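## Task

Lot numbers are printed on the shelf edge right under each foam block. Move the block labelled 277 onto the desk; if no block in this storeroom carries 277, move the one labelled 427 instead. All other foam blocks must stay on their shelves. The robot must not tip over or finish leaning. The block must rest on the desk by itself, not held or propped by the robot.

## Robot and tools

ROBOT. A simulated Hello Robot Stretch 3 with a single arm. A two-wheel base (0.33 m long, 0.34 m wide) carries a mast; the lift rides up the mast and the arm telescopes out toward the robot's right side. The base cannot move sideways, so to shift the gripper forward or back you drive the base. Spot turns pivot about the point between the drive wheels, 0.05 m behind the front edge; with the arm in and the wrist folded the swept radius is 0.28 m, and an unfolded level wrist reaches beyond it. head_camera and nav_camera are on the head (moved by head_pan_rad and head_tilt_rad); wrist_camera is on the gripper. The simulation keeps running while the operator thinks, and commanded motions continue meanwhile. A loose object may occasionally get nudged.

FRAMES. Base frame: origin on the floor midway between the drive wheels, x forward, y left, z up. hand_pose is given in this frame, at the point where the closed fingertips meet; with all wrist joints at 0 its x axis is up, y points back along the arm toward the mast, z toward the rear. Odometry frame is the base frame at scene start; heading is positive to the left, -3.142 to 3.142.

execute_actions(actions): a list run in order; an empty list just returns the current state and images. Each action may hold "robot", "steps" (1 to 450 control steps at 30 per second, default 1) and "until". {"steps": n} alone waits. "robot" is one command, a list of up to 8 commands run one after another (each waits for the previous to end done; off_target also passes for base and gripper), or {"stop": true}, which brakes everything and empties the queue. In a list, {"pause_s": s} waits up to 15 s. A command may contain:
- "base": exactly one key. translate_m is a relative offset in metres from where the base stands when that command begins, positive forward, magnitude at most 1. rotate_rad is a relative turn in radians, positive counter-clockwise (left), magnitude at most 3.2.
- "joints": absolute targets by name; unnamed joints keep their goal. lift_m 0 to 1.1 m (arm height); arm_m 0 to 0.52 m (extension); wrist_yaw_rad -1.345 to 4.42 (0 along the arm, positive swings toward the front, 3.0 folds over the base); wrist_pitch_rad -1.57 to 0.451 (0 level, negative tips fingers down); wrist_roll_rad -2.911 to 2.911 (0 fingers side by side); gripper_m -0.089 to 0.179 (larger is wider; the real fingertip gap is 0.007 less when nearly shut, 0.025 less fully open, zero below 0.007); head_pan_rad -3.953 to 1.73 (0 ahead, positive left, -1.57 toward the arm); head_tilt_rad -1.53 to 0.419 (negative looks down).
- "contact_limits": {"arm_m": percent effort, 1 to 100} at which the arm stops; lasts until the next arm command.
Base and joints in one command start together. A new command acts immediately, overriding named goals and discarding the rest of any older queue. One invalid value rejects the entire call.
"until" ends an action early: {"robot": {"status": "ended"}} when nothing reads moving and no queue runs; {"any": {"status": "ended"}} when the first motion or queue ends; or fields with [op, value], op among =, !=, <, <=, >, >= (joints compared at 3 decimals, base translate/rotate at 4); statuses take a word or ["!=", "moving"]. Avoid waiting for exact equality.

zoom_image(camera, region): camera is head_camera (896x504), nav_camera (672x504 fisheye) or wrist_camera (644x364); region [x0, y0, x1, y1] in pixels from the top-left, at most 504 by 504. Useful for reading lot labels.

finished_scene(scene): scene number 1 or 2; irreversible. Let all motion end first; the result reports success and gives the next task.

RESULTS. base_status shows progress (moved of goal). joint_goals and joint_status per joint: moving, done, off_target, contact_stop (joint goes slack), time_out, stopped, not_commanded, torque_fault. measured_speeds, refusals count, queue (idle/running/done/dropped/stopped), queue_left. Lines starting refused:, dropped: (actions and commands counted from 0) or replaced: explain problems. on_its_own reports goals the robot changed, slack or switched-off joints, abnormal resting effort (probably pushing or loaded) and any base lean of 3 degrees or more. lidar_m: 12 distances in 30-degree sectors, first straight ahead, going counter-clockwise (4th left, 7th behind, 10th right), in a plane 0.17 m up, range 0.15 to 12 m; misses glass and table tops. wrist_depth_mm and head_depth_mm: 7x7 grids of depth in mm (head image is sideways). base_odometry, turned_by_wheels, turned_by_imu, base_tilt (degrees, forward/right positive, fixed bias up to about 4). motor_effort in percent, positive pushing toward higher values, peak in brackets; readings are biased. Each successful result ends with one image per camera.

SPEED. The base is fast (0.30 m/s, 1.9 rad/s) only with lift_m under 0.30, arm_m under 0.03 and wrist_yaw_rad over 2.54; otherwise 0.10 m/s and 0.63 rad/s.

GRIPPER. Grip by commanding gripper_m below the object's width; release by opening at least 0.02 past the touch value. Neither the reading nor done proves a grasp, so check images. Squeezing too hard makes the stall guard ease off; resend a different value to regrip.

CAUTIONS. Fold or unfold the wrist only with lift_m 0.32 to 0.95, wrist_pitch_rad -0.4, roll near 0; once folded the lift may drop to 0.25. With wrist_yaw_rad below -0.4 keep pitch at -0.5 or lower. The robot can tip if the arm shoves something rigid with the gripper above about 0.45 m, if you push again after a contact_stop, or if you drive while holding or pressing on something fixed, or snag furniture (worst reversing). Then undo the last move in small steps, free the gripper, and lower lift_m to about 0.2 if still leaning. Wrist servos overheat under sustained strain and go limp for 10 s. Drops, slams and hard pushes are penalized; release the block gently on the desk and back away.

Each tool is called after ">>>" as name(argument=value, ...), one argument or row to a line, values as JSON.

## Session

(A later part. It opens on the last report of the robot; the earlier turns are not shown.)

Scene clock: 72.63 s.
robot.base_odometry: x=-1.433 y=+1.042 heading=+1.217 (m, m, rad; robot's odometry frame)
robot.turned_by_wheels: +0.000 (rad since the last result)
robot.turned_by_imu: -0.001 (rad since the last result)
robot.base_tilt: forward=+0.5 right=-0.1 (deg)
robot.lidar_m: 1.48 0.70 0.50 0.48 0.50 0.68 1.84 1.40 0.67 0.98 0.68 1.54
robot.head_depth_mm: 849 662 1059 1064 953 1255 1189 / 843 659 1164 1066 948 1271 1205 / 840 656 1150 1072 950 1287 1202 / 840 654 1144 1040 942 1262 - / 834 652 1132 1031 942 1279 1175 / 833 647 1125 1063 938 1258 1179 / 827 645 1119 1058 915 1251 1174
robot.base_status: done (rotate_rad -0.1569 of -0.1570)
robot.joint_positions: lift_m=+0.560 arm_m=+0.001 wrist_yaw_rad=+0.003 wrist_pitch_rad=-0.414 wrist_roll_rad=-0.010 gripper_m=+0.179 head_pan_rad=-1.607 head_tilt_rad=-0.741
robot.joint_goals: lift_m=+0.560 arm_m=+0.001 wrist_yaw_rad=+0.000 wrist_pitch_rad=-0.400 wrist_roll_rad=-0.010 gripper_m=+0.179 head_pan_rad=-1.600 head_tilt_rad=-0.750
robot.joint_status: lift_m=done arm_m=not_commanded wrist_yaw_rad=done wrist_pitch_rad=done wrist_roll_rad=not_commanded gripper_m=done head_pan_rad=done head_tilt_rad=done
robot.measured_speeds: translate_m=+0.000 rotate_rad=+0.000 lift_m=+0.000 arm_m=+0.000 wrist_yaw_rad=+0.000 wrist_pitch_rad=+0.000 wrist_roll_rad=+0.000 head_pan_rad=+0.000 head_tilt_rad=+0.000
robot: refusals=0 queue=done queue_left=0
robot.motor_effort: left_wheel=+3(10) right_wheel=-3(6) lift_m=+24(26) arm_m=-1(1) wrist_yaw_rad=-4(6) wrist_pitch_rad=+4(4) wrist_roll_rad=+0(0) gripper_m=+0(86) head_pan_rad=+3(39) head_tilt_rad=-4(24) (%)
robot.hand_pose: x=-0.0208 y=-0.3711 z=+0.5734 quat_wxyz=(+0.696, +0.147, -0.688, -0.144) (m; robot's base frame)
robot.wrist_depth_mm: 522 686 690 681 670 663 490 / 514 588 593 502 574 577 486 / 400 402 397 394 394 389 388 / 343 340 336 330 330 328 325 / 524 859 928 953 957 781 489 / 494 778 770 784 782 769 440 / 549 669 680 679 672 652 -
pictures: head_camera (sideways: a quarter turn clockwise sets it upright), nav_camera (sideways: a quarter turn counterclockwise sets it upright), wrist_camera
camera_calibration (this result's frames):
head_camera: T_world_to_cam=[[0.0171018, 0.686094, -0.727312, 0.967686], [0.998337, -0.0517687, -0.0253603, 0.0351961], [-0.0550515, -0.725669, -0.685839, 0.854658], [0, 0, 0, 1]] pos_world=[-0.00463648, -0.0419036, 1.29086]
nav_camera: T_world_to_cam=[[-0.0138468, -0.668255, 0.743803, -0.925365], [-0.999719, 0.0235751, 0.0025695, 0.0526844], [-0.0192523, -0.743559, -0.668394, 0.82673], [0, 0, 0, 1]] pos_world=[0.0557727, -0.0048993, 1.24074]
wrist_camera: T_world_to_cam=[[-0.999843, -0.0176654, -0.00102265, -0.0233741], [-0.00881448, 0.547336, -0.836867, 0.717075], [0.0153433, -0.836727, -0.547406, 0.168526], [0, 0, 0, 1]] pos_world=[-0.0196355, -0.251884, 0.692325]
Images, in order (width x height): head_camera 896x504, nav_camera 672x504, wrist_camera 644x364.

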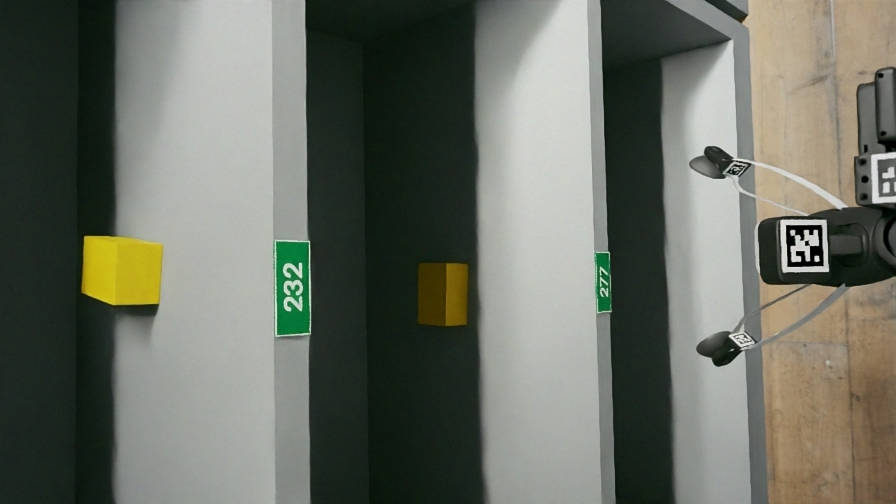

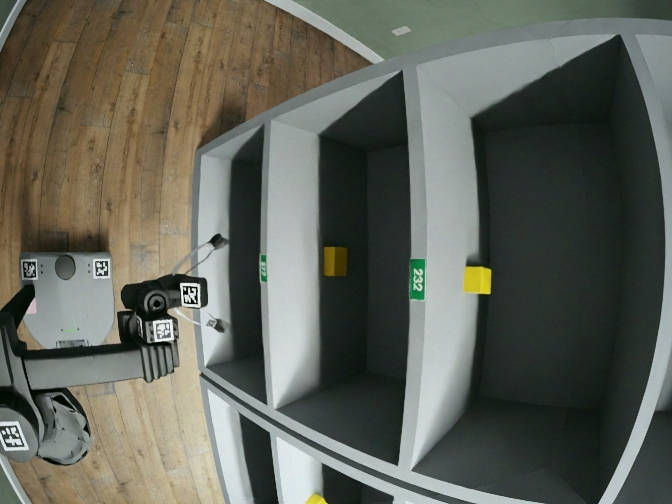

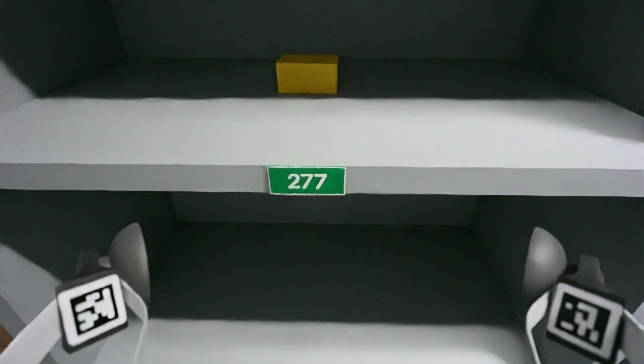

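>>> execute_actions(
  actions=[
    {"robot":{"base":{"translate_m":0.028},"joints":{"arm_m":0.27}},"steps":450,"until":{"robot":{"status":"ended"}}},
  ],
)

Scene clock: 83.20 s.
robot.base_odometry: x=-1.424 y=+1.069 heading=+1.217 (m, m, rad; robot's odometry frame)
robot.turned_by_wheels: +0.000 (rad since the last result)
robot.turned_by_imu: +0.000 (rad since the last result)
robot.base_tilt: forward=+0.9 right=-0.2 (deg)
robot.lidar_m: 1.46 0.70 0.51 0.48 0.50 0.68 1.84 0.75 0.69 0.98 0.66 1.51
robot.head_depth_mm: 848 660 1133 1077 951 1273 1189 / 844 660 1155 1068 949 1282 - / 843 656 1151 1069 - 1264 1187 / 836 652 1137 1035 - 1275 1182 / 834 650 1128 1061 942 1262 1175 / 827 648 1123 1059 937 1254 1181 / 827 643 1118 1051 921 1248 1174
robot.base_status: done (translate_m +0.0280 of +0.0280)
robot.joint_positions: lift_m=+0.560 arm_m=+0.270 wrist_yaw_rad=+0.002 wrist_pitch_rad=-0.414 wrist_roll_rad=-0.010 gripper_m=+0.179 head_pan_rad=-1.607 head_tilt_rad=-0.741
robot.joint_goals: lift_m=+0.560 arm_m=+0.270 wrist_yaw_rad=+0.000 wrist_pitch_rad=-0.400 wrist_roll_rad=-0.010 gripper_m=+0.179 head_pan_rad=-1.600 head_tilt_rad=-0.750
robot.joint_status: lift_m=done arm_m=done wrist_yaw_rad=done wrist_pitch_rad=done wrist_roll_rad=not_commanded gripper_m=done head_pan_rad=done head_tilt_rad=done
robot.measured_speeds: translate_m=+0.000 rotate_rad=+0.000 lift_m=+0.000 arm_m=+0.000 wrist_yaw_rad=+0.000 wrist_pitch_rad=+0.000 wrist_roll_rad=+0.000 head_pan_rad=+0.000 head_tilt_rad=+0.000
robot: refusals=0 queue=done queue_left=0
robot.motor_effort: left_wheel=+3(8) right_wheel=-2(4) lift_m=+24(23) arm_m=+1(1) wrist_yaw_rad=-3(5) wrist_pitch_rad=+4(4) wrist_roll_rad=+0(0) gripper_m=+0(0) head_pan_rad=+4(3) head_tilt_rad=-4(4) (%)
robot.hand_pose: x=-0.0211 y=-0.6396 z=+0.5734 quat_wxyz=(+0.696, +0.147, -0.688, -0.144) (m; robot's base frame)
robot.wrist_depth_mm: 439 429 429 427 427 418 421 / 465 471 470 458 461 456 452 / 397 394 391 279 386 388 384 / 296 298 297 268 293 293 291 / 237 242 237 238 236 236 235 / 205 199 198 199 198 197 199 / - 171 170 170 170 169 -
pictures: head_camera (sideways: a quarter turn clockwise sets it upright), nav_camera (sideways: a quarter turn counterclockwise sets it upright), wrist_camera
camera_calibration (this result's frames):
head_camera: T_world_to_cam=[[0.0171018, 0.686094, -0.727312, 0.967686], [0.998337, -0.0517687, -0.0253603, 0.0351961], [-0.0550515, -0.725669, -0.685839, 0.854658], [0, 0, 0, 1]] pos_world=[-0.00463648, -0.0419036, 1.29086]
nav_camera: T_world_to_cam=[[-0.0138468, -0.668255, 0.743803, -0.925365], [-0.999719, 0.0235751, 0.0025695, 0.0526844], [-0.0192523, -0.743559, -0.668394, 0.82673], [0, 0, 0, 1]] pos_world=[0.0557727, -0.0048993, 1.24074]
wrist_camera: T_world_to_cam=[[-0.999867, -0.0162773, -0.00102282, -0.0275417], [-0.00805443, 0.547347, -0.836867, 0.864047], [0.0141817, -0.836747, -0.547406, -0.0561533], [0, 0, 0, 1]] pos_world=[-0.0197823, -0.520368, 0.692325]
Images, in order (width x height): head_camera 896x504, nav_camera 672x504, wrist_camera 644x364.

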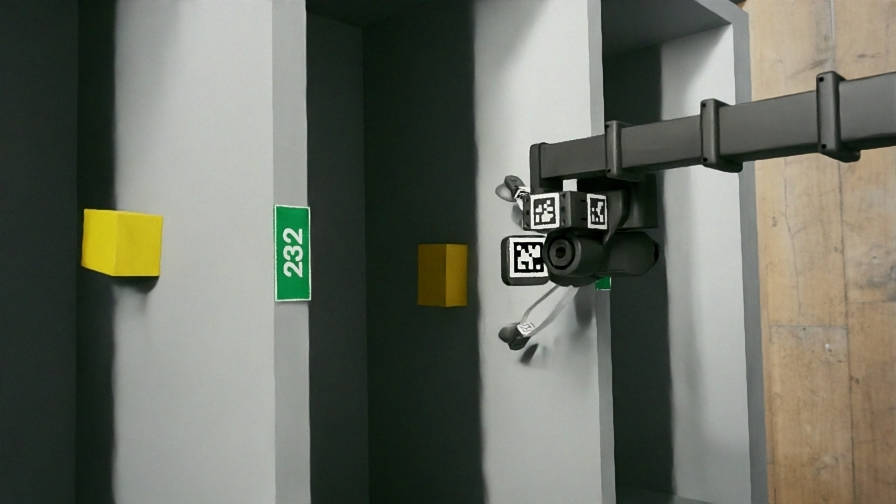

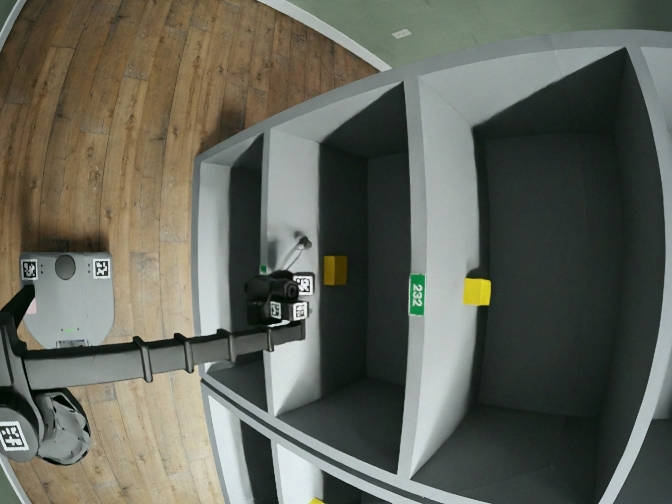

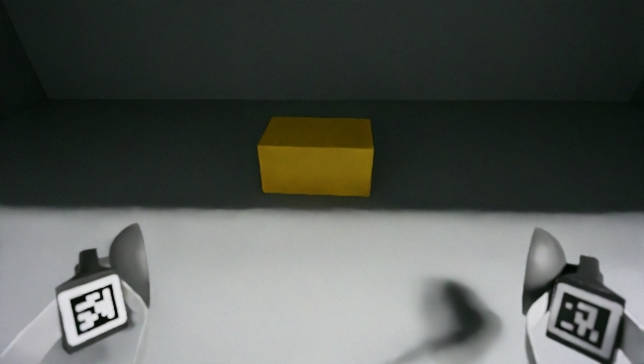

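>>> execute_actions(
  actions=[
    {"robot":{"base":{"translate_m":0.015},"joints":{"arm_m":0.415,"lift_m":0.539}},"steps":450,"until":{"robot":{"status":"ended"}}},
  ],
)

Scene clock: 91.93 s.
robot.base_odometry: x=-1.418 y=+1.083 heading=+1.217 (m, m, rad; robot's odometry frame)
robot.turned_by_wheels: +0.000 (rad since the last result)
robot.turned_by_imu: +0.000 (rad since the last result)
robot.base_tilt: forward=+0.7 right=-0.2 (deg)
robot.lidar_m: 1.44 0.70 0.51 0.48 0.50 0.68 1.84 0.75 0.70 0.98 0.65 1.50
robot.head_depth_mm: 848 662 1161 1074 952 1262 1192 / 841 660 1153 1073 946 1274 1210 / 843 656 1145 1123 928 1261 1179 / 834 652 1139 1125 921 1261 1181 / 835 648 1130 1068 944 1262 1183 / 829 647 1123 1060 918 1255 1181 / 824 646 1121 1058 916 1237 1176
robot.base_status: done (translate_m +0.0150 of +0.0150)
robot.joint_positions: lift_m=+0.539 arm_m=+0.415 wrist_yaw_rad=+0.002 wrist_pitch_rad=-0.414 wrist_roll_rad=-0.010 gripper_m=+0.179 head_pan_rad=-1.607 head_tilt_rad=-0.741
robot.joint_goals: lift_m=+0.539 arm_m=+0.415 wrist_yaw_rad=+0.000 wrist_pitch_rad=-0.400 wrist_roll_rad=-0.010 gripper_m=+0.179 head_pan_rad=-1.600 head_tilt_rad=-0.750
robot.joint_status: lift_m=done arm_m=done wrist_yaw_rad=done wrist_pitch_rad=done wrist_roll_rad=not_commanded gripper_m=done head_pan_rad=done head_tilt_rad=done
robot.measured_speeds: translate_m=+0.000 rotate_rad=+0.000 lift_m=+0.000 arm_m=+0.000 wrist_yaw_rad=+0.000 wrist_pitch_rad=+0.000 wrist_roll_rad=+0.000 head_pan_rad=+0.000 head_tilt_rad=+0.000
robot: refusals=0 queue=done queue_left=0
robot.motor_effort: left_wheel=+3(7) right_wheel=-2(4) lift_m=+14(25) arm_m=+1(2) wrist_yaw_rad=-3(3) wrist_pitch_rad=+4(5) wrist_roll_rad=+0(0) gripper_m=+0(1) head_pan_rad=+3(2) head_tilt_rad=-4(4) (%)
robot.hand_pose: x=-0.0211 y=-0.7846 z=+0.5529 quat_wxyz=(+0.696, +0.147, -0.688, -0.144) (m; robot's base frame)
robot.wrist_depth_mm: 297 295 291 292 292 286 283 / 320 320 316 316 314 310 307 / 339 337 336 332 331 325 327 / 259 256 256 256 256 254 253 / 206 210 150 138 138 205 204 / 178 172 125 122 119 170 173 / - 148 141 136 134 147 -
pictures: head_camera (sideways: a quarter turn clockwise sets it upright), nav_camera (sideways: a quarter turn counterclockwise sets it upright), wrist_camera
camera_calibration (this result's frames):
head_camera: T_world_to_cam=[[0.0171019, 0.686094, -0.727312, 0.967686], [0.998337, -0.0517689, -0.0253603, 0.0351961], [-0.0550517, -0.725669, -0.685839, 0.854658], [0, 0, 0, 1]] pos_world=[-0.00463649, -0.0419036, 1.29086]
nav_camera: T_world_to_cam=[[-0.013847, -0.668255, 0.743803, -0.925365], [-0.999719, 0.0235753, 0.0025695, 0.0526844], [-0.0192525, -0.743559, -0.668394, 0.82673], [0, 0, 0, 1]] pos_world=[0.0557727, -0.00489932, 1.24074]
wrist_camera: T_world_to_cam=[[-0.999868, -0.016221, -0.00102289, -0.0298913], [-0.00802358, 0.547348, -0.836867, 0.92628], [0.0141347, -0.836748, -0.547406, -0.188686], [0, 0, 0, 1]] pos_world=[-0.0197883, -0.665365, 0.671855]
Images, in order (width x height): head_camera 896x504, nav_camera 672x504, wrist_camera 644x364.

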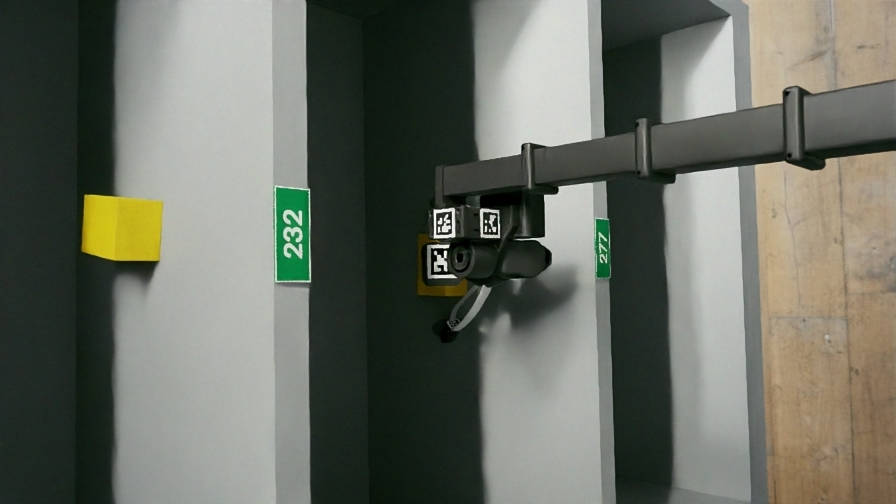

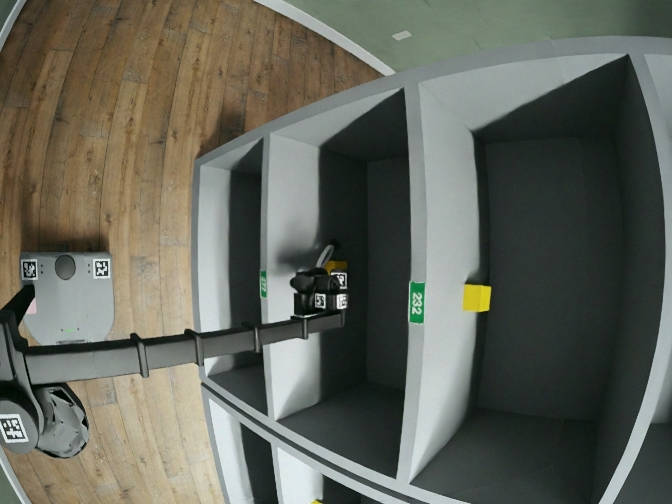

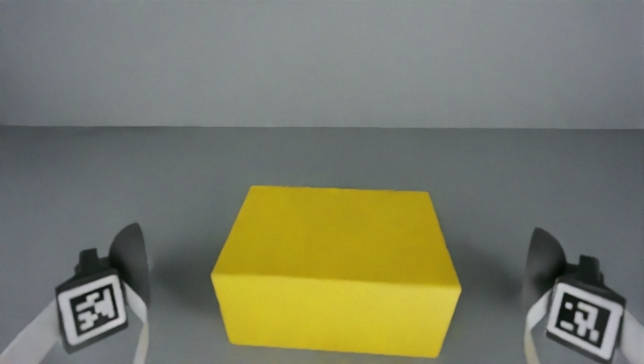

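>>> execute_actions(
  actions=[
    {"robot":{"joints":{"lift_m":0.533,"gripper_m":0.05}},"steps":450,"until":{"robot":{"status":"ended"}}},
    {"robot":{"joints":{"lift_m":0.57}},"steps":450,"until":{"robot":{"status":"ended"}}},
  ],
)

Scene clock: 97.30 s.
robot.base_odometry: x=-1.418 y=+1.083 heading=+1.217 (m, m, rad; robot's odometry frame)
robot.turned_by_wheels: +0.000 (rad since the last result)
robot.turned_by_imu: +0.000 (rad since the last result)
robot.base_tilt: forward=+0.8 right=-0.2 (deg)
robot.lidar_m: 1.44 0.70 0.51 0.48 0.50 0.68 1.84 0.75 0.70 0.98 0.65 1.50
robot.head_depth_mm: 848 662 1157 1077 953 1262 1188 / 848 662 1158 1075 949 1293 - / 843 654 1144 1131 935 1263 1175 / 837 654 1142 - 940 1266 1182 / 831 650 1137 1028 941 1257 1183 / 829 648 1122 1058 920 1250 1181 / 825 646 1121 1056 917 1229 1176
robot.base_status: done (translate_m +0.0150 of +0.0150)
robot.joint_positions: lift_m=+0.570 arm_m=+0.415 wrist_yaw_rad=+0.002 wrist_pitch_rad=-0.414 wrist_roll_rad=-0.009 gripper_m=+0.051 head_pan_rad=-1.607 head_tilt_rad=-0.741
robot.joint_goals: lift_m=+0.570 arm_m=+0.415 wrist_yaw_rad=+0.000 wrist_pitch_rad=-0.400 wrist_roll_rad=-0.009 gripper_m=+0.050 head_pan_rad=-1.600 head_tilt_rad=-0.750
robot.joint_status: lift_m=done arm_m=done wrist_yaw_rad=done wrist_pitch_rad=done wrist_roll_rad=not_commanded gripper_m=done head_pan_rad=done head_tilt_rad=done
robot.measured_speeds: translate_m=+0.000 rotate_rad=+0.000 lift_m=+0.000 arm_m=+0.000 wrist_yaw_rad=+0.000 wrist_pitch_rad=+0.000 wrist_roll_rad=+0.000 head_pan_rad=+0.000 head_tilt_rad=+0.000
robot: refusals=0 queue=done queue_left=0
robot.motor_effort: left_wheel=+3(3) right_wheel=-3(3) lift_m=+23(25) arm_m=+2(2) wrist_yaw_rad=-3(3) wrist_pitch_rad=+5(5) wrist_roll_rad=+0(0) gripper_m=-19(92) head_pan_rad=+4(2) head_tilt_rad=-5(4) (%)
robot.hand_pose: x=-0.0211 y=-0.7846 z=+0.5832 quat_wxyz=(+0.696, +0.147, -0.688, -0.144) (m; robot's base frame)
robot.wrist_depth_mm: 296 297 291 290 288 287 284 / 323 320 320 316 313 310 308 / 357 352 351 347 344 335 336 / 314 314 310 311 312 311 311 / 251 252 146 140 139 249 248 / 210 210 126 124 119 211 208 / 180 174 171 137 130 174 179
pictures: head_camera (sideways: a quarter turn clockwise sets it upright), nav_camera (sideways: a quarter turn counterclockwise sets it upright), wrist_camera
camera_calibration (this result's frames):
head_camera: T_world_to_cam=[[0.0171019, 0.686094, -0.727312, 0.967686], [0.998337, -0.0517688, -0.0253603, 0.0351961], [-0.0550516, -0.725669, -0.685839, 0.854658], [0, 0, 0, 1]] pos_world=[-0.00463648, -0.0419036, 1.29086]
nav_camera: T_world_to_cam=[[-0.0138469, -0.668255, 0.743803, -0.925365], [-0.999719, 0.0235752, 0.0025695, 0.0526844], [-0.0192524, -0.743559, -0.668394, 0.82673], [0, 0, 0, 1]] pos_world=[0.0557727, -0.00489931, 1.24074]
wrist_camera: T_world_to_cam=[[-0.99987, -0.0161011, -0.00130629, -0.0296002], [-0.00773134, 0.547974, -0.83646, 0.951873], [0.0141838, -0.836341, -0.548027, -0.171375], [0, 0, 0, 1]] pos_world=[-0.0198063, -0.665406, 0.702247]
Images, in order (width x height): head_camera 896x504, nav_camera 672x504, wrist_camera 644x364.

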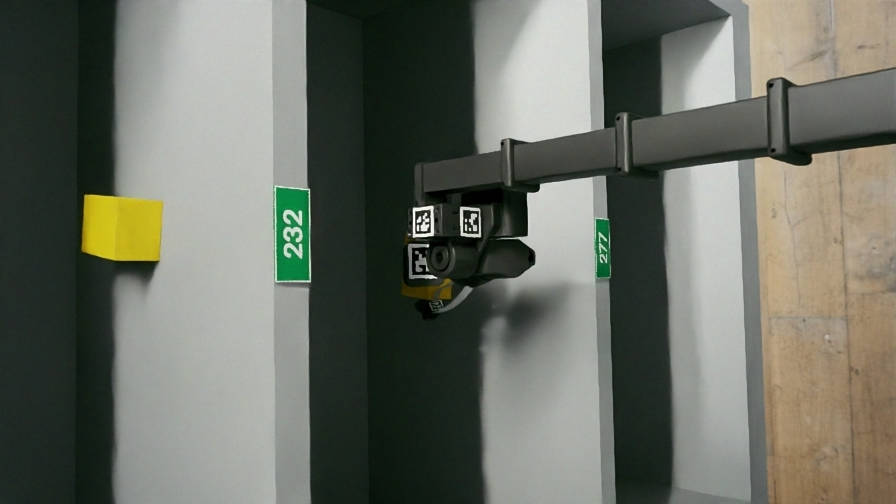

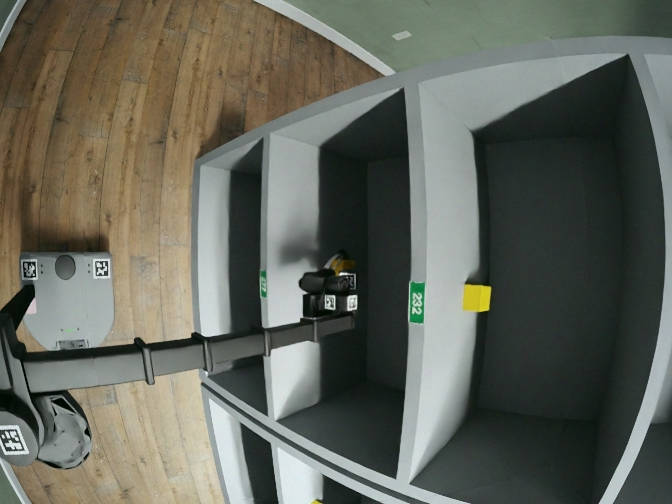

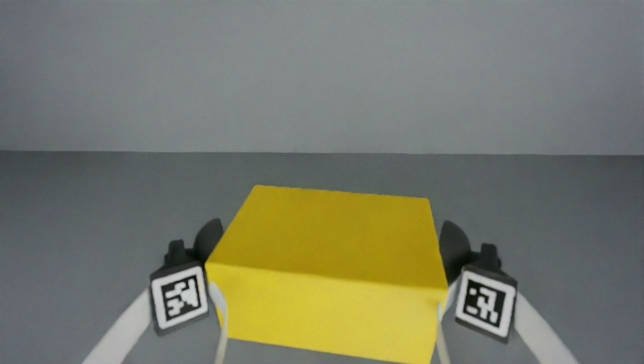

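>>> execute_actions(
  actions=[
    {"robot":{"joints":{"arm_m":0.0,"gripper_m":0.035,"head_pan_rad":-0.6,"head_tilt_rad":-0.9}},"steps":450,"until":{"robot":{"arm_m":["<",0.07]}}},
    {"robot":{"base":{"translate_m":0.25},"joints":{"wrist_yaw_rad":2.65,"lift_m":0.36}},"steps":450,"until":{"robot":{"wrist_yaw_rad":[">",2.5]}}},
    {"robot":{"joints":{"lift_m":0.285}},"steps":450,"until":{"robot":{"status":"ended"}}},
  ],
)

Scene clock: 116.40 s.
robot.base_odometry: x=-1.332 y=+1.317 heading=+1.217 (m, m, rad; robot's odometry frame)
robot.turned_by_wheels: +0.000 (rad since the last result)
robot.turned_by_imu: +0.001 (rad since the last result)
robot.base_tilt: forward=+0.7 right=-0.1 (deg)
robot.lidar_m: 1.19 0.70 0.51 0.49 0.50 0.68 1.85 0.88 0.99 0.54 0.54 1.24
robot.head_depth_mm: 1766 2104 1870 1611 1425 1200 1145 / 1628 1964 1859 1628 1415 1269 1162 / 1497 1796 1839 1595 1415 1276 1156 / 1386 1635 1810 1598 1406 1261 1137 / 1297 1511 1736 1598 1411 1258 1138 / 1216 1415 1660 1599 1401 1257 1141 / 1141 1305 1511 1582 1392 1261 1138
robot.base_status: done (translate_m +0.2500 of +0.2500)
robot.joint_positions: lift_m=+0.285 arm_m=+0.001 wrist_yaw_rad=+2.647 wrist_pitch_rad=-0.416 wrist_roll_rad=-0.009 gripper_m=+0.045 head_pan_rad=-0.607 head_tilt_rad=-0.889
robot.joint_goals: lift_m=+0.285 arm_m=+0.000 wrist_yaw_rad=+2.650 wrist_pitch_rad=-0.400 wrist_roll_rad=-0.009 gripper_m=+0.044 head_pan_rad=-0.600 head_tilt_rad=-0.900
robot.joint_status: lift_m=done arm_m=done wrist_yaw_rad=done wrist_pitch_rad=done wrist_roll_rad=not_commanded gripper_m=done head_pan_rad=done head_tilt_rad=done
robot.measured_speeds: translate_m=+0.000 rotate_rad=+0.000 lift_m=+0.000 arm_m=+0.000 wrist_yaw_rad=+0.000 wrist_pitch_rad=+0.000 wrist_roll_rad=+0.000 head_pan_rad=+0.000 head_tilt_rad=+0.000
robot: refusals=0 queue=done queue_left=0
robot.on_its_own: gripper_m is held at +0.044, not at your +0.035, by its stall guard, which is not easing now
robot.motor_effort: left_wheel=+3(8) right_wheel=-2(5) lift_m=+14(22) arm_m=-3(4) wrist_yaw_rad=+3(6) wrist_pitch_rad=+5(5) wrist_roll_rad=+0(0) gripper_m=-20(82) head_pan_rad=+3(39) head_tilt_rad=-5(19) (%)
robot.hand_pose: x=+0.0854 y=+0.0513 z=+0.2985 quat_wxyz=(+0.311, +0.703, -0.026, +0.639) (m; robot's base frame)
robot.wrist_depth_mm: 400 436 492 557 640 763 903 / 431 472 530 606 707 840 961 / 453 505 584 670 781 909 972 / 491 545 609 671 769 781 774 / 536 575 146 140 140 623 625 / - 531 127 124 119 528 516 / - - 141 136 130 437 443
pictures: head_camera (sideways: a quarter turn clockwise sets it upright), nav_camera (sideways: a quarter turn counterclockwise sets it upright), wrist_camera
camera_calibration (this result's frames):
head_camera: T_world_to_cam=[[-0.650315, 0.441931, -0.61789, 0.829172], [0.579533, 0.814488, -0.0274022, 0.040404], [0.491154, -0.375908, -0.785787, 0.981306], [0, 0, 0, 1]] pos_world=[0.0338355, -0.0304652, 1.28454]
nav_camera: T_world_to_cam=[[0.639224, -0.431059, 0.636852, -0.789977], [-0.559574, -0.82878, 0.000689904, 0.0524468], [0.527513, -0.356807, -0.770985, 0.956819], [0, 0, 0, 1]] pos_world=[0.0295849, 0.0443398, 1.24076]
wrist_camera: T_world_to_cam=[[0.886826, -0.462102, -0.00131728, -0.0482531], [-0.254728, -0.48647, -0.83574, 0.33042], [0.385556, 0.741491, -0.549124, 0.257774], [0, 0, 0, 1]] pos_world=[0.0275729, -0.0526959, 0.417632]
Images, in order (width x height): head_camera 896x504, nav_camera 672x504, wrist_camera 644x364.

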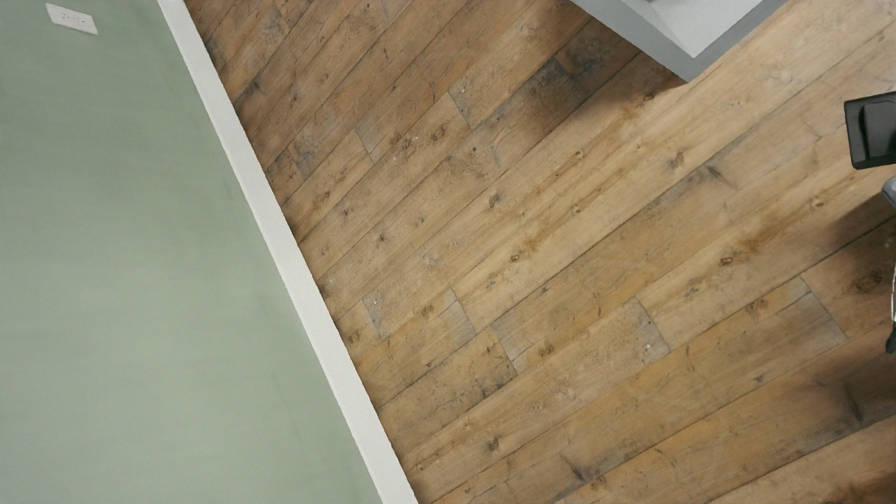

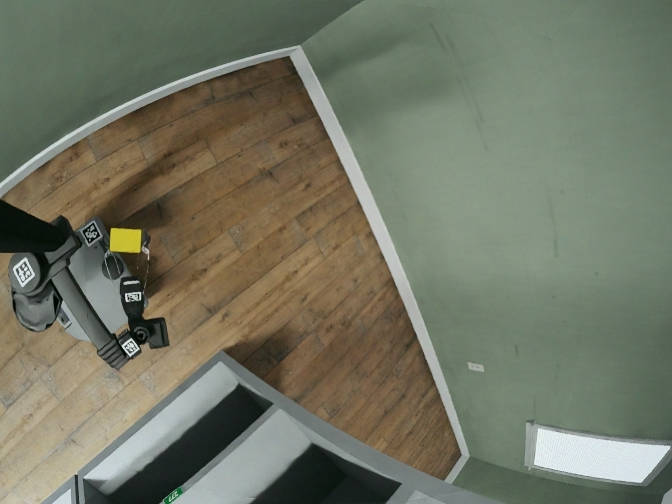

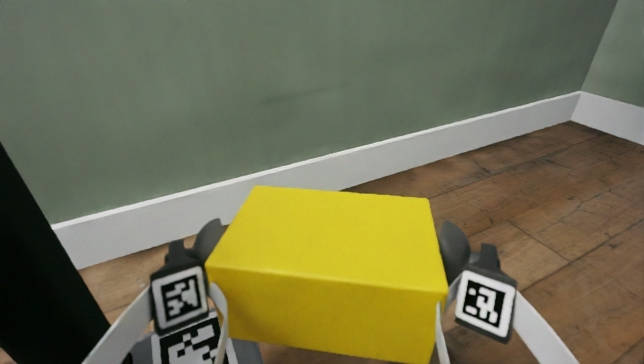

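>>> execute_actions(
  actions=[
    {"robot":[{"base":{"translate_m":0.58},"joints":{"head_pan_rad":-0.7,"head_tilt_rad":-0.6}},{"base":{"rotate_rad":-1.578}}],"steps":450,"until":{"robot":{"status":"ended"}}},
    {"robot":{"base":{"translate_m":1.0}},"steps":450,"until":{"robot":{"translate_m":[">",0.7]}}},
    {"robot":{"base":{"translate_m":1.0}},"steps":450,"until":{"robot":{"translate_m":[">",0.7]}}},
    {"robot":{"base":{"translate_m":1.0}},"steps":450,"until":{"robot":{"status":"ended"}}},
  ],
)

Scene clock: 134.63 s.
robot.base_odometry: x=+1.128 y=+1.008 heading=-0.361 (m, m, rad; robot's odometry frame)
robot.turned_by_wheels: -1.578 (rad since the last result)
robot.turned_by_imu: -1.541 (rad since the last result)
robot.base_tilt: forward=+1.0 right=-0.1 (deg)
robot.lidar_m: 0.88 0.84 0.62 0.60 0.62 0.86 1.61 1.48 2.04 1.16 0.85 0.91
robot.head_depth_mm: 1265 1453 1256 948 1603 1429 1248 / 1149 1309 1250 984 1221 1369 1257 / 1054 1177 1238 1498 1701 1450 1254 / 974 1083 1175 1406 1595 1448 1249 / 906 999 1114 1267 1452 1452 1251 / 845 928 1029 1151 1320 1414 1252 / 796 865 952 1056 1195 1334 1244
robot.base_status: done (translate_m +1.0000 of +1.0000)
robot.joint_positions: lift_m=+0.285 arm_m=+0.001 wrist_yaw_rad=+2.647 wrist_pitch_rad=-0.416 wrist_roll_rad=-0.009 gripper_m=+0.045 head_pan_rad=-0.693 head_tilt_rad=-0.605
robot.joint_goals: lift_m=+0.285 arm_m=+0.000 wrist_yaw_rad=+2.650 wrist_pitch_rad=-0.400 wrist_roll_rad=-0.009 gripper_m=+0.044 head_pan_rad=-0.700 head_tilt_rad=-0.600
robot.joint_status: lift_m=done arm_m=done wrist_yaw_rad=done wrist_pitch_rad=done wrist_roll_rad=not_commanded gripper_m=done head_pan_rad=done head_tilt_rad=done
robot.measured_speeds: translate_m=+0.000 rotate_rad=+0.000 lift_m=+0.000 arm_m=+0.000 wrist_yaw_rad=+0.000 wrist_pitch_rad=+0.000 wrist_roll_rad=+0.000 head_pan_rad=+0.000 head_tilt_rad=+0.000
robot: refusals=0 queue=done queue_left=0
robot.on_its_own: gripper_m is held at +0.044, not at your +0.035, by its stall guard, which is not easing now
robot.motor_effort: left_wheel=+3(11) right_wheel=-2(6) lift_m=+15(15) arm_m=-3(3) wrist_yaw_rad=+3(3) wrist_pitch_rad=+5(5) wrist_roll_rad=+0(0) gripper_m=-21(20) head_pan_rad=-2(12) head_tilt_rad=+2(21) (%)
robot.hand_pose: x=+0.0853 y=+0.0513 z=+0.2984 quat_wxyz=(+0.311, +0.703, -0.026, +0.639) (m; robot's base frame)
robot.wrist_depth_mm: 491 534 598 670 751 849 717 / 521 564 631 718 832 931 744 / 552 622 696 796 912 911 755 / 580 647 725 781 774 772 735 / 623 633 146 140 140 623 624 / - 531 127 124 119 529 520 / - - 142 137 130 438 445
pictures: head_camera (sideways: a quarter turn clockwise sets it upright), nav_camera (sideways: a quarter turn counterclockwise sets it upright), wrist_camera
camera_calibration (this result's frames):
head_camera: T_world_to_cam=[[-0.452094, 0.365521, -0.813637, 1.08307], [0.653256, 0.756787, -0.0229977, 0.0342295], [0.607344, -0.541911, -0.580918, 0.714134], [0, 0, 0, 1]] pos_world=[0.033564, -0.0347924, 1.29687]
nav_camera: T_world_to_cam=[[0.438364, -0.350726, 0.827544, -1.03728], [-0.629599, -0.776908, 0.00424396, 0.0482461], [0.641437, -0.522881, -0.561385, 0.683496], [0, 0, 0, 1]] pos_world=[0.0466635, 0.0310685, 1.2419]
wrist_camera: T_world_to_cam=[[0.886998, -0.461772, -0.00132483, -0.0482044], [-0.254648, -0.486744, -0.835604, 0.330308], [0.385214, 0.741516, -0.54933, 0.257862], [0, 0, 0, 1]] pos_world=[0.0275373, -0.0526928, 0.417595]
Images, in order (width x height): head_camera 896x504, nav_camera 672x504, wrist_camera 644x364.

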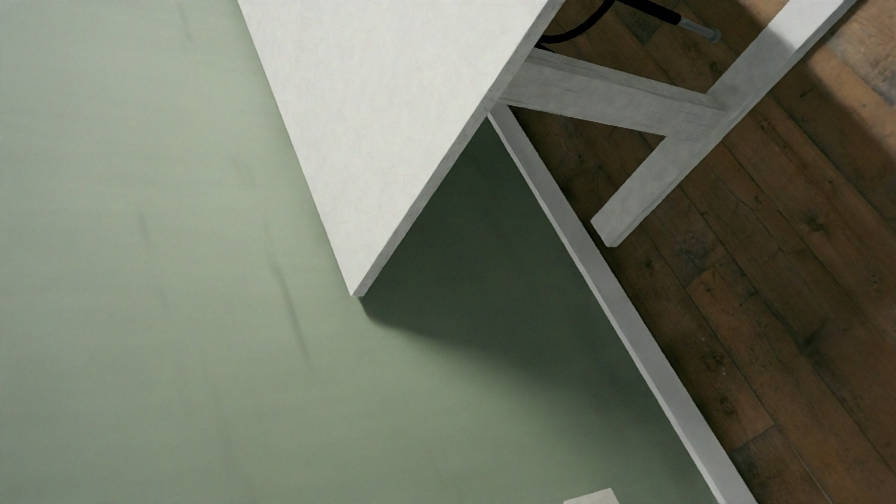

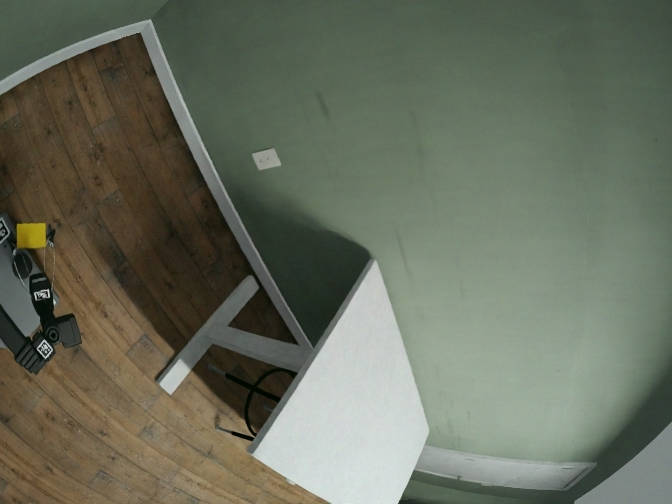

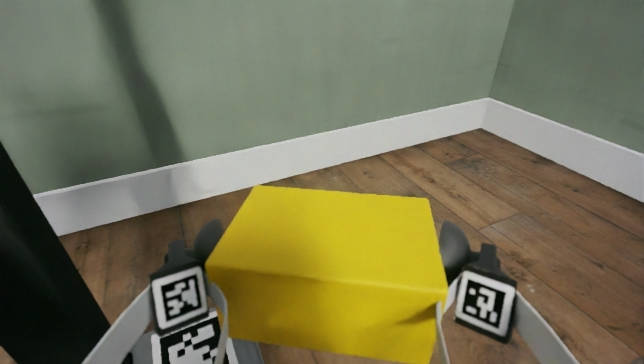

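>>> execute_actions(
  actions=[
    {"robot":{"base":{"translate_m":0.36},"joints":{"lift_m":0.80,"head_pan_rad":-1.55,"head_tilt_rad":-0.65}},"steps":450,"until":{"robot":{"lift_m":[">",0.35]}}},
    {"robot":{"joints":{"wrist_yaw_rad":0.0,"arm_m":0.12}},"steps":450,"until":{"robot":{"lift_m":[">",0.77]}}},
    {"robot":{"joints":{"arm_m":0.44}},"steps":450,"until":{"robot":{"status":"ended"}}},
  ],
)

Scene clock: 147.40 s.
robot.base_odometry: x=+1.465 y=+0.881 heading=-0.361 (m, m, rad; robot's odometry frame)
robot.turned_by_wheels: +0.000 (rad since the last result)
robot.turned_by_imu: +0.001 (rad since the last result)
robot.base_tilt: forward=+0.8 right=-0.1 (deg)
robot.lidar_m: 0.52 0.55 0.61 0.59 0.62 0.85 1.82 1.84 2.55 0.74 0.73 0.54
robot.head_depth_mm: 3538 3701 2639 2069 - - 1215 / 3596 3400 1320 882 1642 1427 1241 / 3685 1631 - 876 1644 1375 1236 / 3719 1607 1203 873 1551 1375 1224 / 3648 1609 1147 893 1100 1351 1231 / 2187 1584 1146 892 1666 1372 1223 / 1520 1469 1139 889 1572 1371 1221
robot.base_status: done (translate_m +0.3600 of +0.3600)
robot.joint_positions: lift_m=+0.800 arm_m=+0.440 wrist_yaw_rad=+0.002 wrist_pitch_rad=-0.416 wrist_roll_rad=-0.009 gripper_m=+0.045 head_pan_rad=-1.543 head_tilt_rad=-0.642
robot.joint_goals: lift_m=+0.800 arm_m=+0.440 wrist_yaw_rad=+0.000 wrist_pitch_rad=-0.400 wrist_roll_rad=-0.009 gripper_m=+0.044 head_pan_rad=-1.550 head_tilt_rad=-0.650
robot.joint_status: lift_m=done arm_m=done wrist_yaw_rad=done wrist_pitch_rad=done wrist_roll_rad=not_commanded gripper_m=done head_pan_rad=done head_tilt_rad=done
robot.measured_speeds: translate_m=+0.000 rotate_rad=+0.000 lift_m=+0.000 arm_m=+0.000 wrist_yaw_rad=+0.000 wrist_pitch_rad=+0.000 wrist_roll_rad=+0.000 head_pan_rad=+0.000 head_tilt_rad=+0.000
robot: refusals=0 queue=done queue_left=0
robot.on_its_own: gripper_m is held at +0.044, not at your +0.035, by its stall guard, which is not easing now
robot.motor_effort: left_wheel=+3(10) right_wheel=-2(5) lift_m=+23(27) arm_m=+2(4) wrist_yaw_rad=-2(5) wrist_pitch_rad=+5(5) wrist_roll_rad=+0(0) gripper_m=-20(20) head_pan_rad=-3(40) head_tilt_rad=-4(10) (%)
robot.hand_pose: x=-0.0211 y=-0.8093 z=+0.8128 quat_wxyz=(+0.695, +0.148, -0.688, -0.145) (m; robot's base frame)
robot.wrist_depth_mm: 622 905 - - - - - / 635 782 776 767 754 - - / 527 521 512 511 515 - - / 394 390 394 388 392 384 - / 315 319 147 141 139 316 325 / 263 264 127 123 119 265 260 / 226 222 214 137 130 218 224
pictures: head_camera (sideways: a quarter turn clockwise sets it upright), nav_camera (sideways: a quarter turn counterclockwise sets it upright), wrist_camera
camera_calibration (this result's frames):
head_camera: T_world_to_cam=[[-0.0245707, 0.610409, -0.791706, 1.05187], [0.999674, 0.00952566, -0.0236807, 0.0330044], [-0.00691338, -0.792029, -0.610444, 0.756292], [0, 0, 0, 1]] pos_world=[-0.00191989, -0.0433805, 1.29523]
nav_camera: T_world_to_cam=[[0.0266394, -0.590854, 0.806339, -1.00713], [-0.999198, -0.0398677, 0.00379746, 0.0510821], [0.0299031, -0.805793, -0.591442, 0.726329], [0, 0, 0, 1]] pos_world=[0.0561509, -0.00775669, 1.24147]
wrist_camera: T_world_to_cam=[[-0.999869, -0.0161195, -0.00134024, -0.0296806], [-0.00774286, 0.549728, -0.835308, 1.15788], [0.0142015, -0.835188, -0.549781, -0.0638796], [0, 0, 0, 1]] pos_world=[-0.0198042, -0.690351, 0.932029]
Images, in order (width x height): head_camera 896x504, nav_camera 672x504, wrist_camera 644x364.

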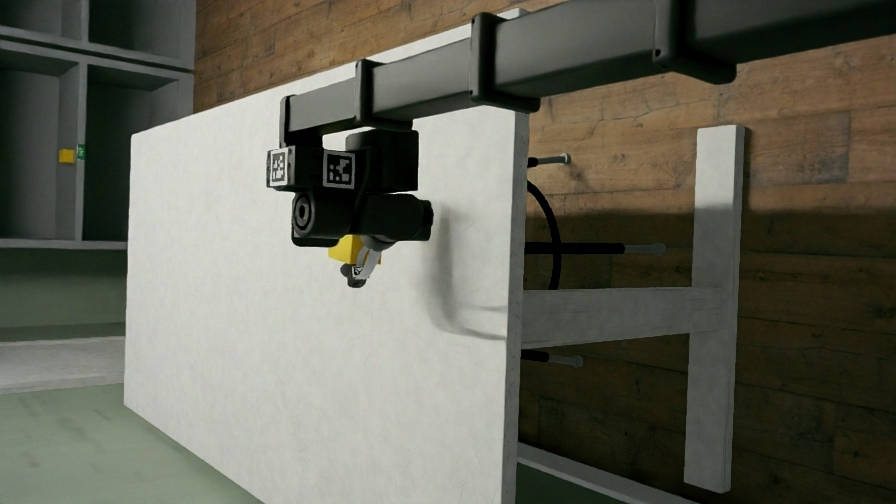

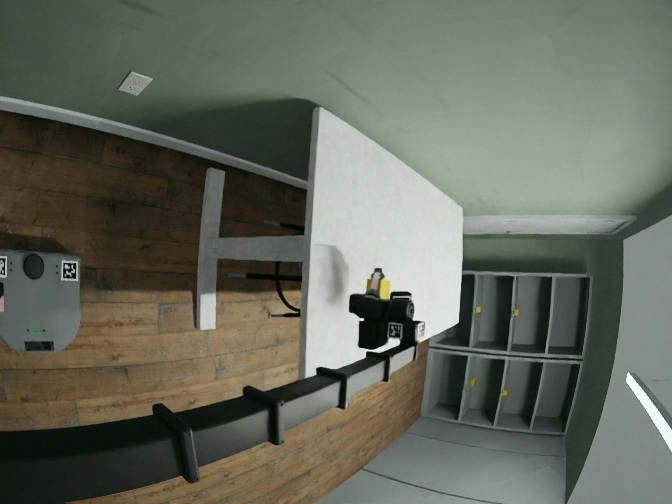

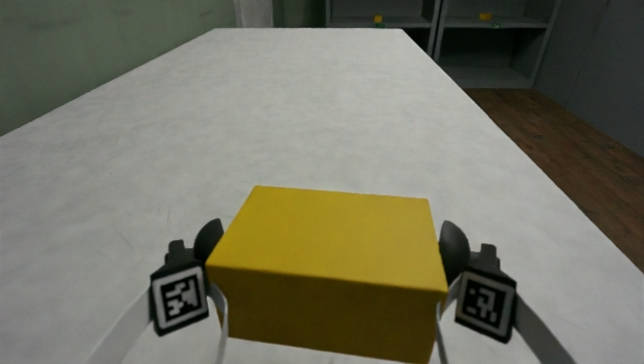

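>>> execute_actions(
  actions=[
    {"robot":{"joints":{"lift_m":0.729}},"steps":450,"until":{"robot":{"status":"ended"}}},
  ],
)

Scene clock: 151.63 s.
robot.base_odometry: x=+1.465 y=+0.881 heading=-0.361 (m, m, rad; robot's odometry frame)
robot.turned_by_wheels: +0.000 (rad since the last result)
robot.turned_by_imu: +0.000 (rad since the last result)
robot.base_tilt: forward=+0.7 right=+0.0 (deg)
robot.lidar_m: 0.52 0.55 0.61 0.59 0.62 0.85 1.83 1.84 2.54 0.74 0.73 0.54
robot.head_depth_mm: 3514 3654 2696 968 1657 - - / 3697 3339 1213 - 1624 1406 1240 / 3629 1627 1207 853 1643 1381 1235 / 3725 1614 1162 859 1555 1376 1231 / 3707 1599 1156 896 1105 1349 1225 / 2192 1593 1149 895 1669 1373 1222 / 1511 1468 1141 891 1576 1372 1218
robot.base_status: done (translate_m +0.3600 of +0.3600)
robot.joint_positions: lift_m=+0.729 arm_m=+0.440 wrist_yaw_rad=+0.002 wrist_pitch_rad=-0.416 wrist_roll_rad=-0.009 gripper_m=+0.045 head_pan_rad=-1.543 head_tilt_rad=-0.642
robot.joint_goals: lift_m=+0.729 arm_m=+0.440 wrist_yaw_rad=+0.000 wrist_pitch_rad=-0.400 wrist_roll_rad=-0.009 gripper_m=+0.044 head_pan_rad=-1.550 head_tilt_rad=-0.650
robot.joint_status: lift_m=done arm_m=done wrist_yaw_rad=done wrist_pitch_rad=done wrist_roll_rad=not_commanded gripper_m=done head_pan_rad=done head_tilt_rad=done
robot.measured_speeds: translate_m=+0.000 rotate_rad=+0.000 lift_m=+0.000 arm_m=+0.000 wrist_yaw_rad=+0.000 wrist_pitch_rad=+0.000 wrist_roll_rad=+0.000 head_pan_rad=+0.000 head_tilt_rad=+0.000
robot: refusals=0 queue=done queue_left=0
robot.on_its_own: gripper_m is held at +0.044, not at your +0.035, by its stall guard, which is not easing now
robot.motor_effort: left_wheel=+3(3) right_wheel=-2(2) lift_m=+15(22) arm_m=+1(2) wrist_yaw_rad=-2(2) wrist_pitch_rad=+5(6) wrist_roll_rad=+0(0) gripper_m=-21(21) head_pan_rad=-3(4) head_tilt_rad=-4(4) (%)
robot.hand_pose: x=-0.0211 y=-0.8093 z=+0.7423 quat_wxyz=(+0.695, +0.148, -0.688, -0.145) (m; robot's base frame)
robot.wrist_depth_mm: 619 830 993 947 940 - - / 514 504 510 509 506 622 - / 346 347 344 344 340 340 - / 263 262 261 260 259 259 256 / 209 210 146 139 139 208 207 / 176 176 127 124 119 176 174 / 151 147 145 137 130 145 149
pictures: head_camera (sideways: a quarter turn clockwise sets it upright), nav_camera (sideways: a quarter turn counterclockwise sets it upright), wrist_camera
camera_calibration (this result's frames):
head_camera: T_world_to_cam=[[-0.0245706, 0.610409, -0.791706, 1.05187], [0.999674, 0.00952555, -0.0236807, 0.0330044], [-0.00691348, -0.792029, -0.610444, 0.756292], [0, 0, 0, 1]] pos_world=[-0.0019199, -0.0433805, 1.29523]
nav_camera: T_world_to_cam=[[0.0266393, -0.590854, 0.806339, -1.00713], [-0.999198, -0.0398676, 0.00379746, 0.0510821], [0.029903, -0.805793, -0.591442, 0.726329], [0, 0, 0, 1]] pos_world=[0.0561509, -0.00775669, 1.24147]
wrist_camera: T_world_to_cam=[[-0.999869, -0.0161184, -0.00134116, -0.0297736], [-0.00774148, 0.549728, -0.835308, 1.09901], [0.0142011, -0.835188, -0.549781, -0.102631], [0, 0, 0, 1]] pos_world=[-0.0198043, -0.690352, 0.861544]
Images, in order (width x height): head_camera 896x504, nav_camera 672x504, wrist_camera 644x364.

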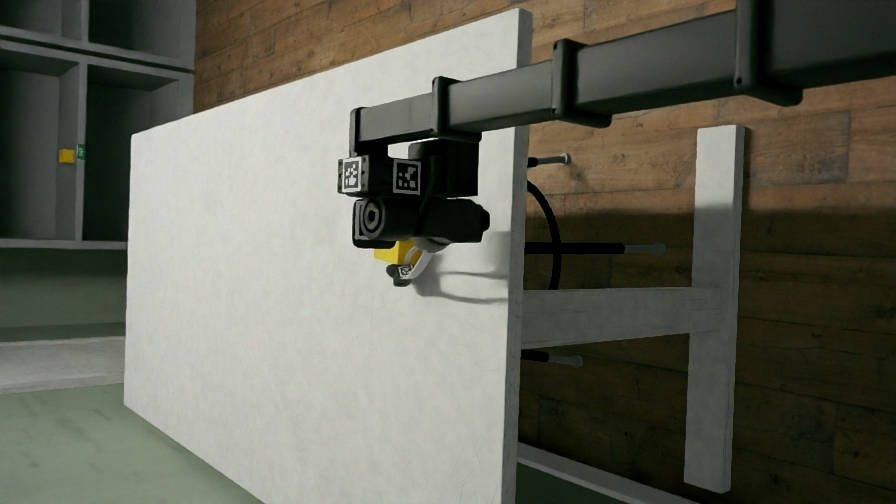

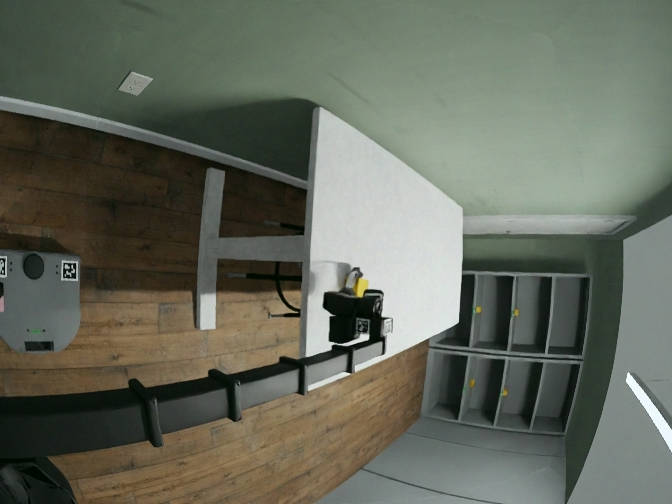

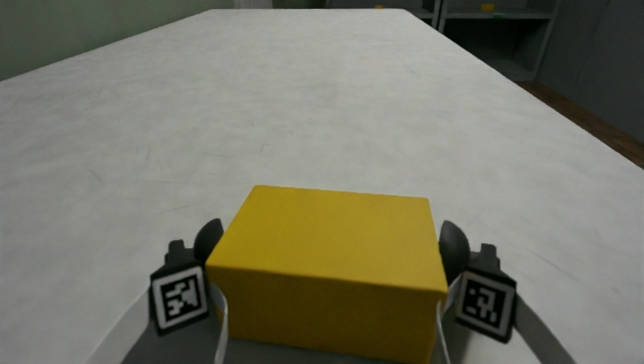

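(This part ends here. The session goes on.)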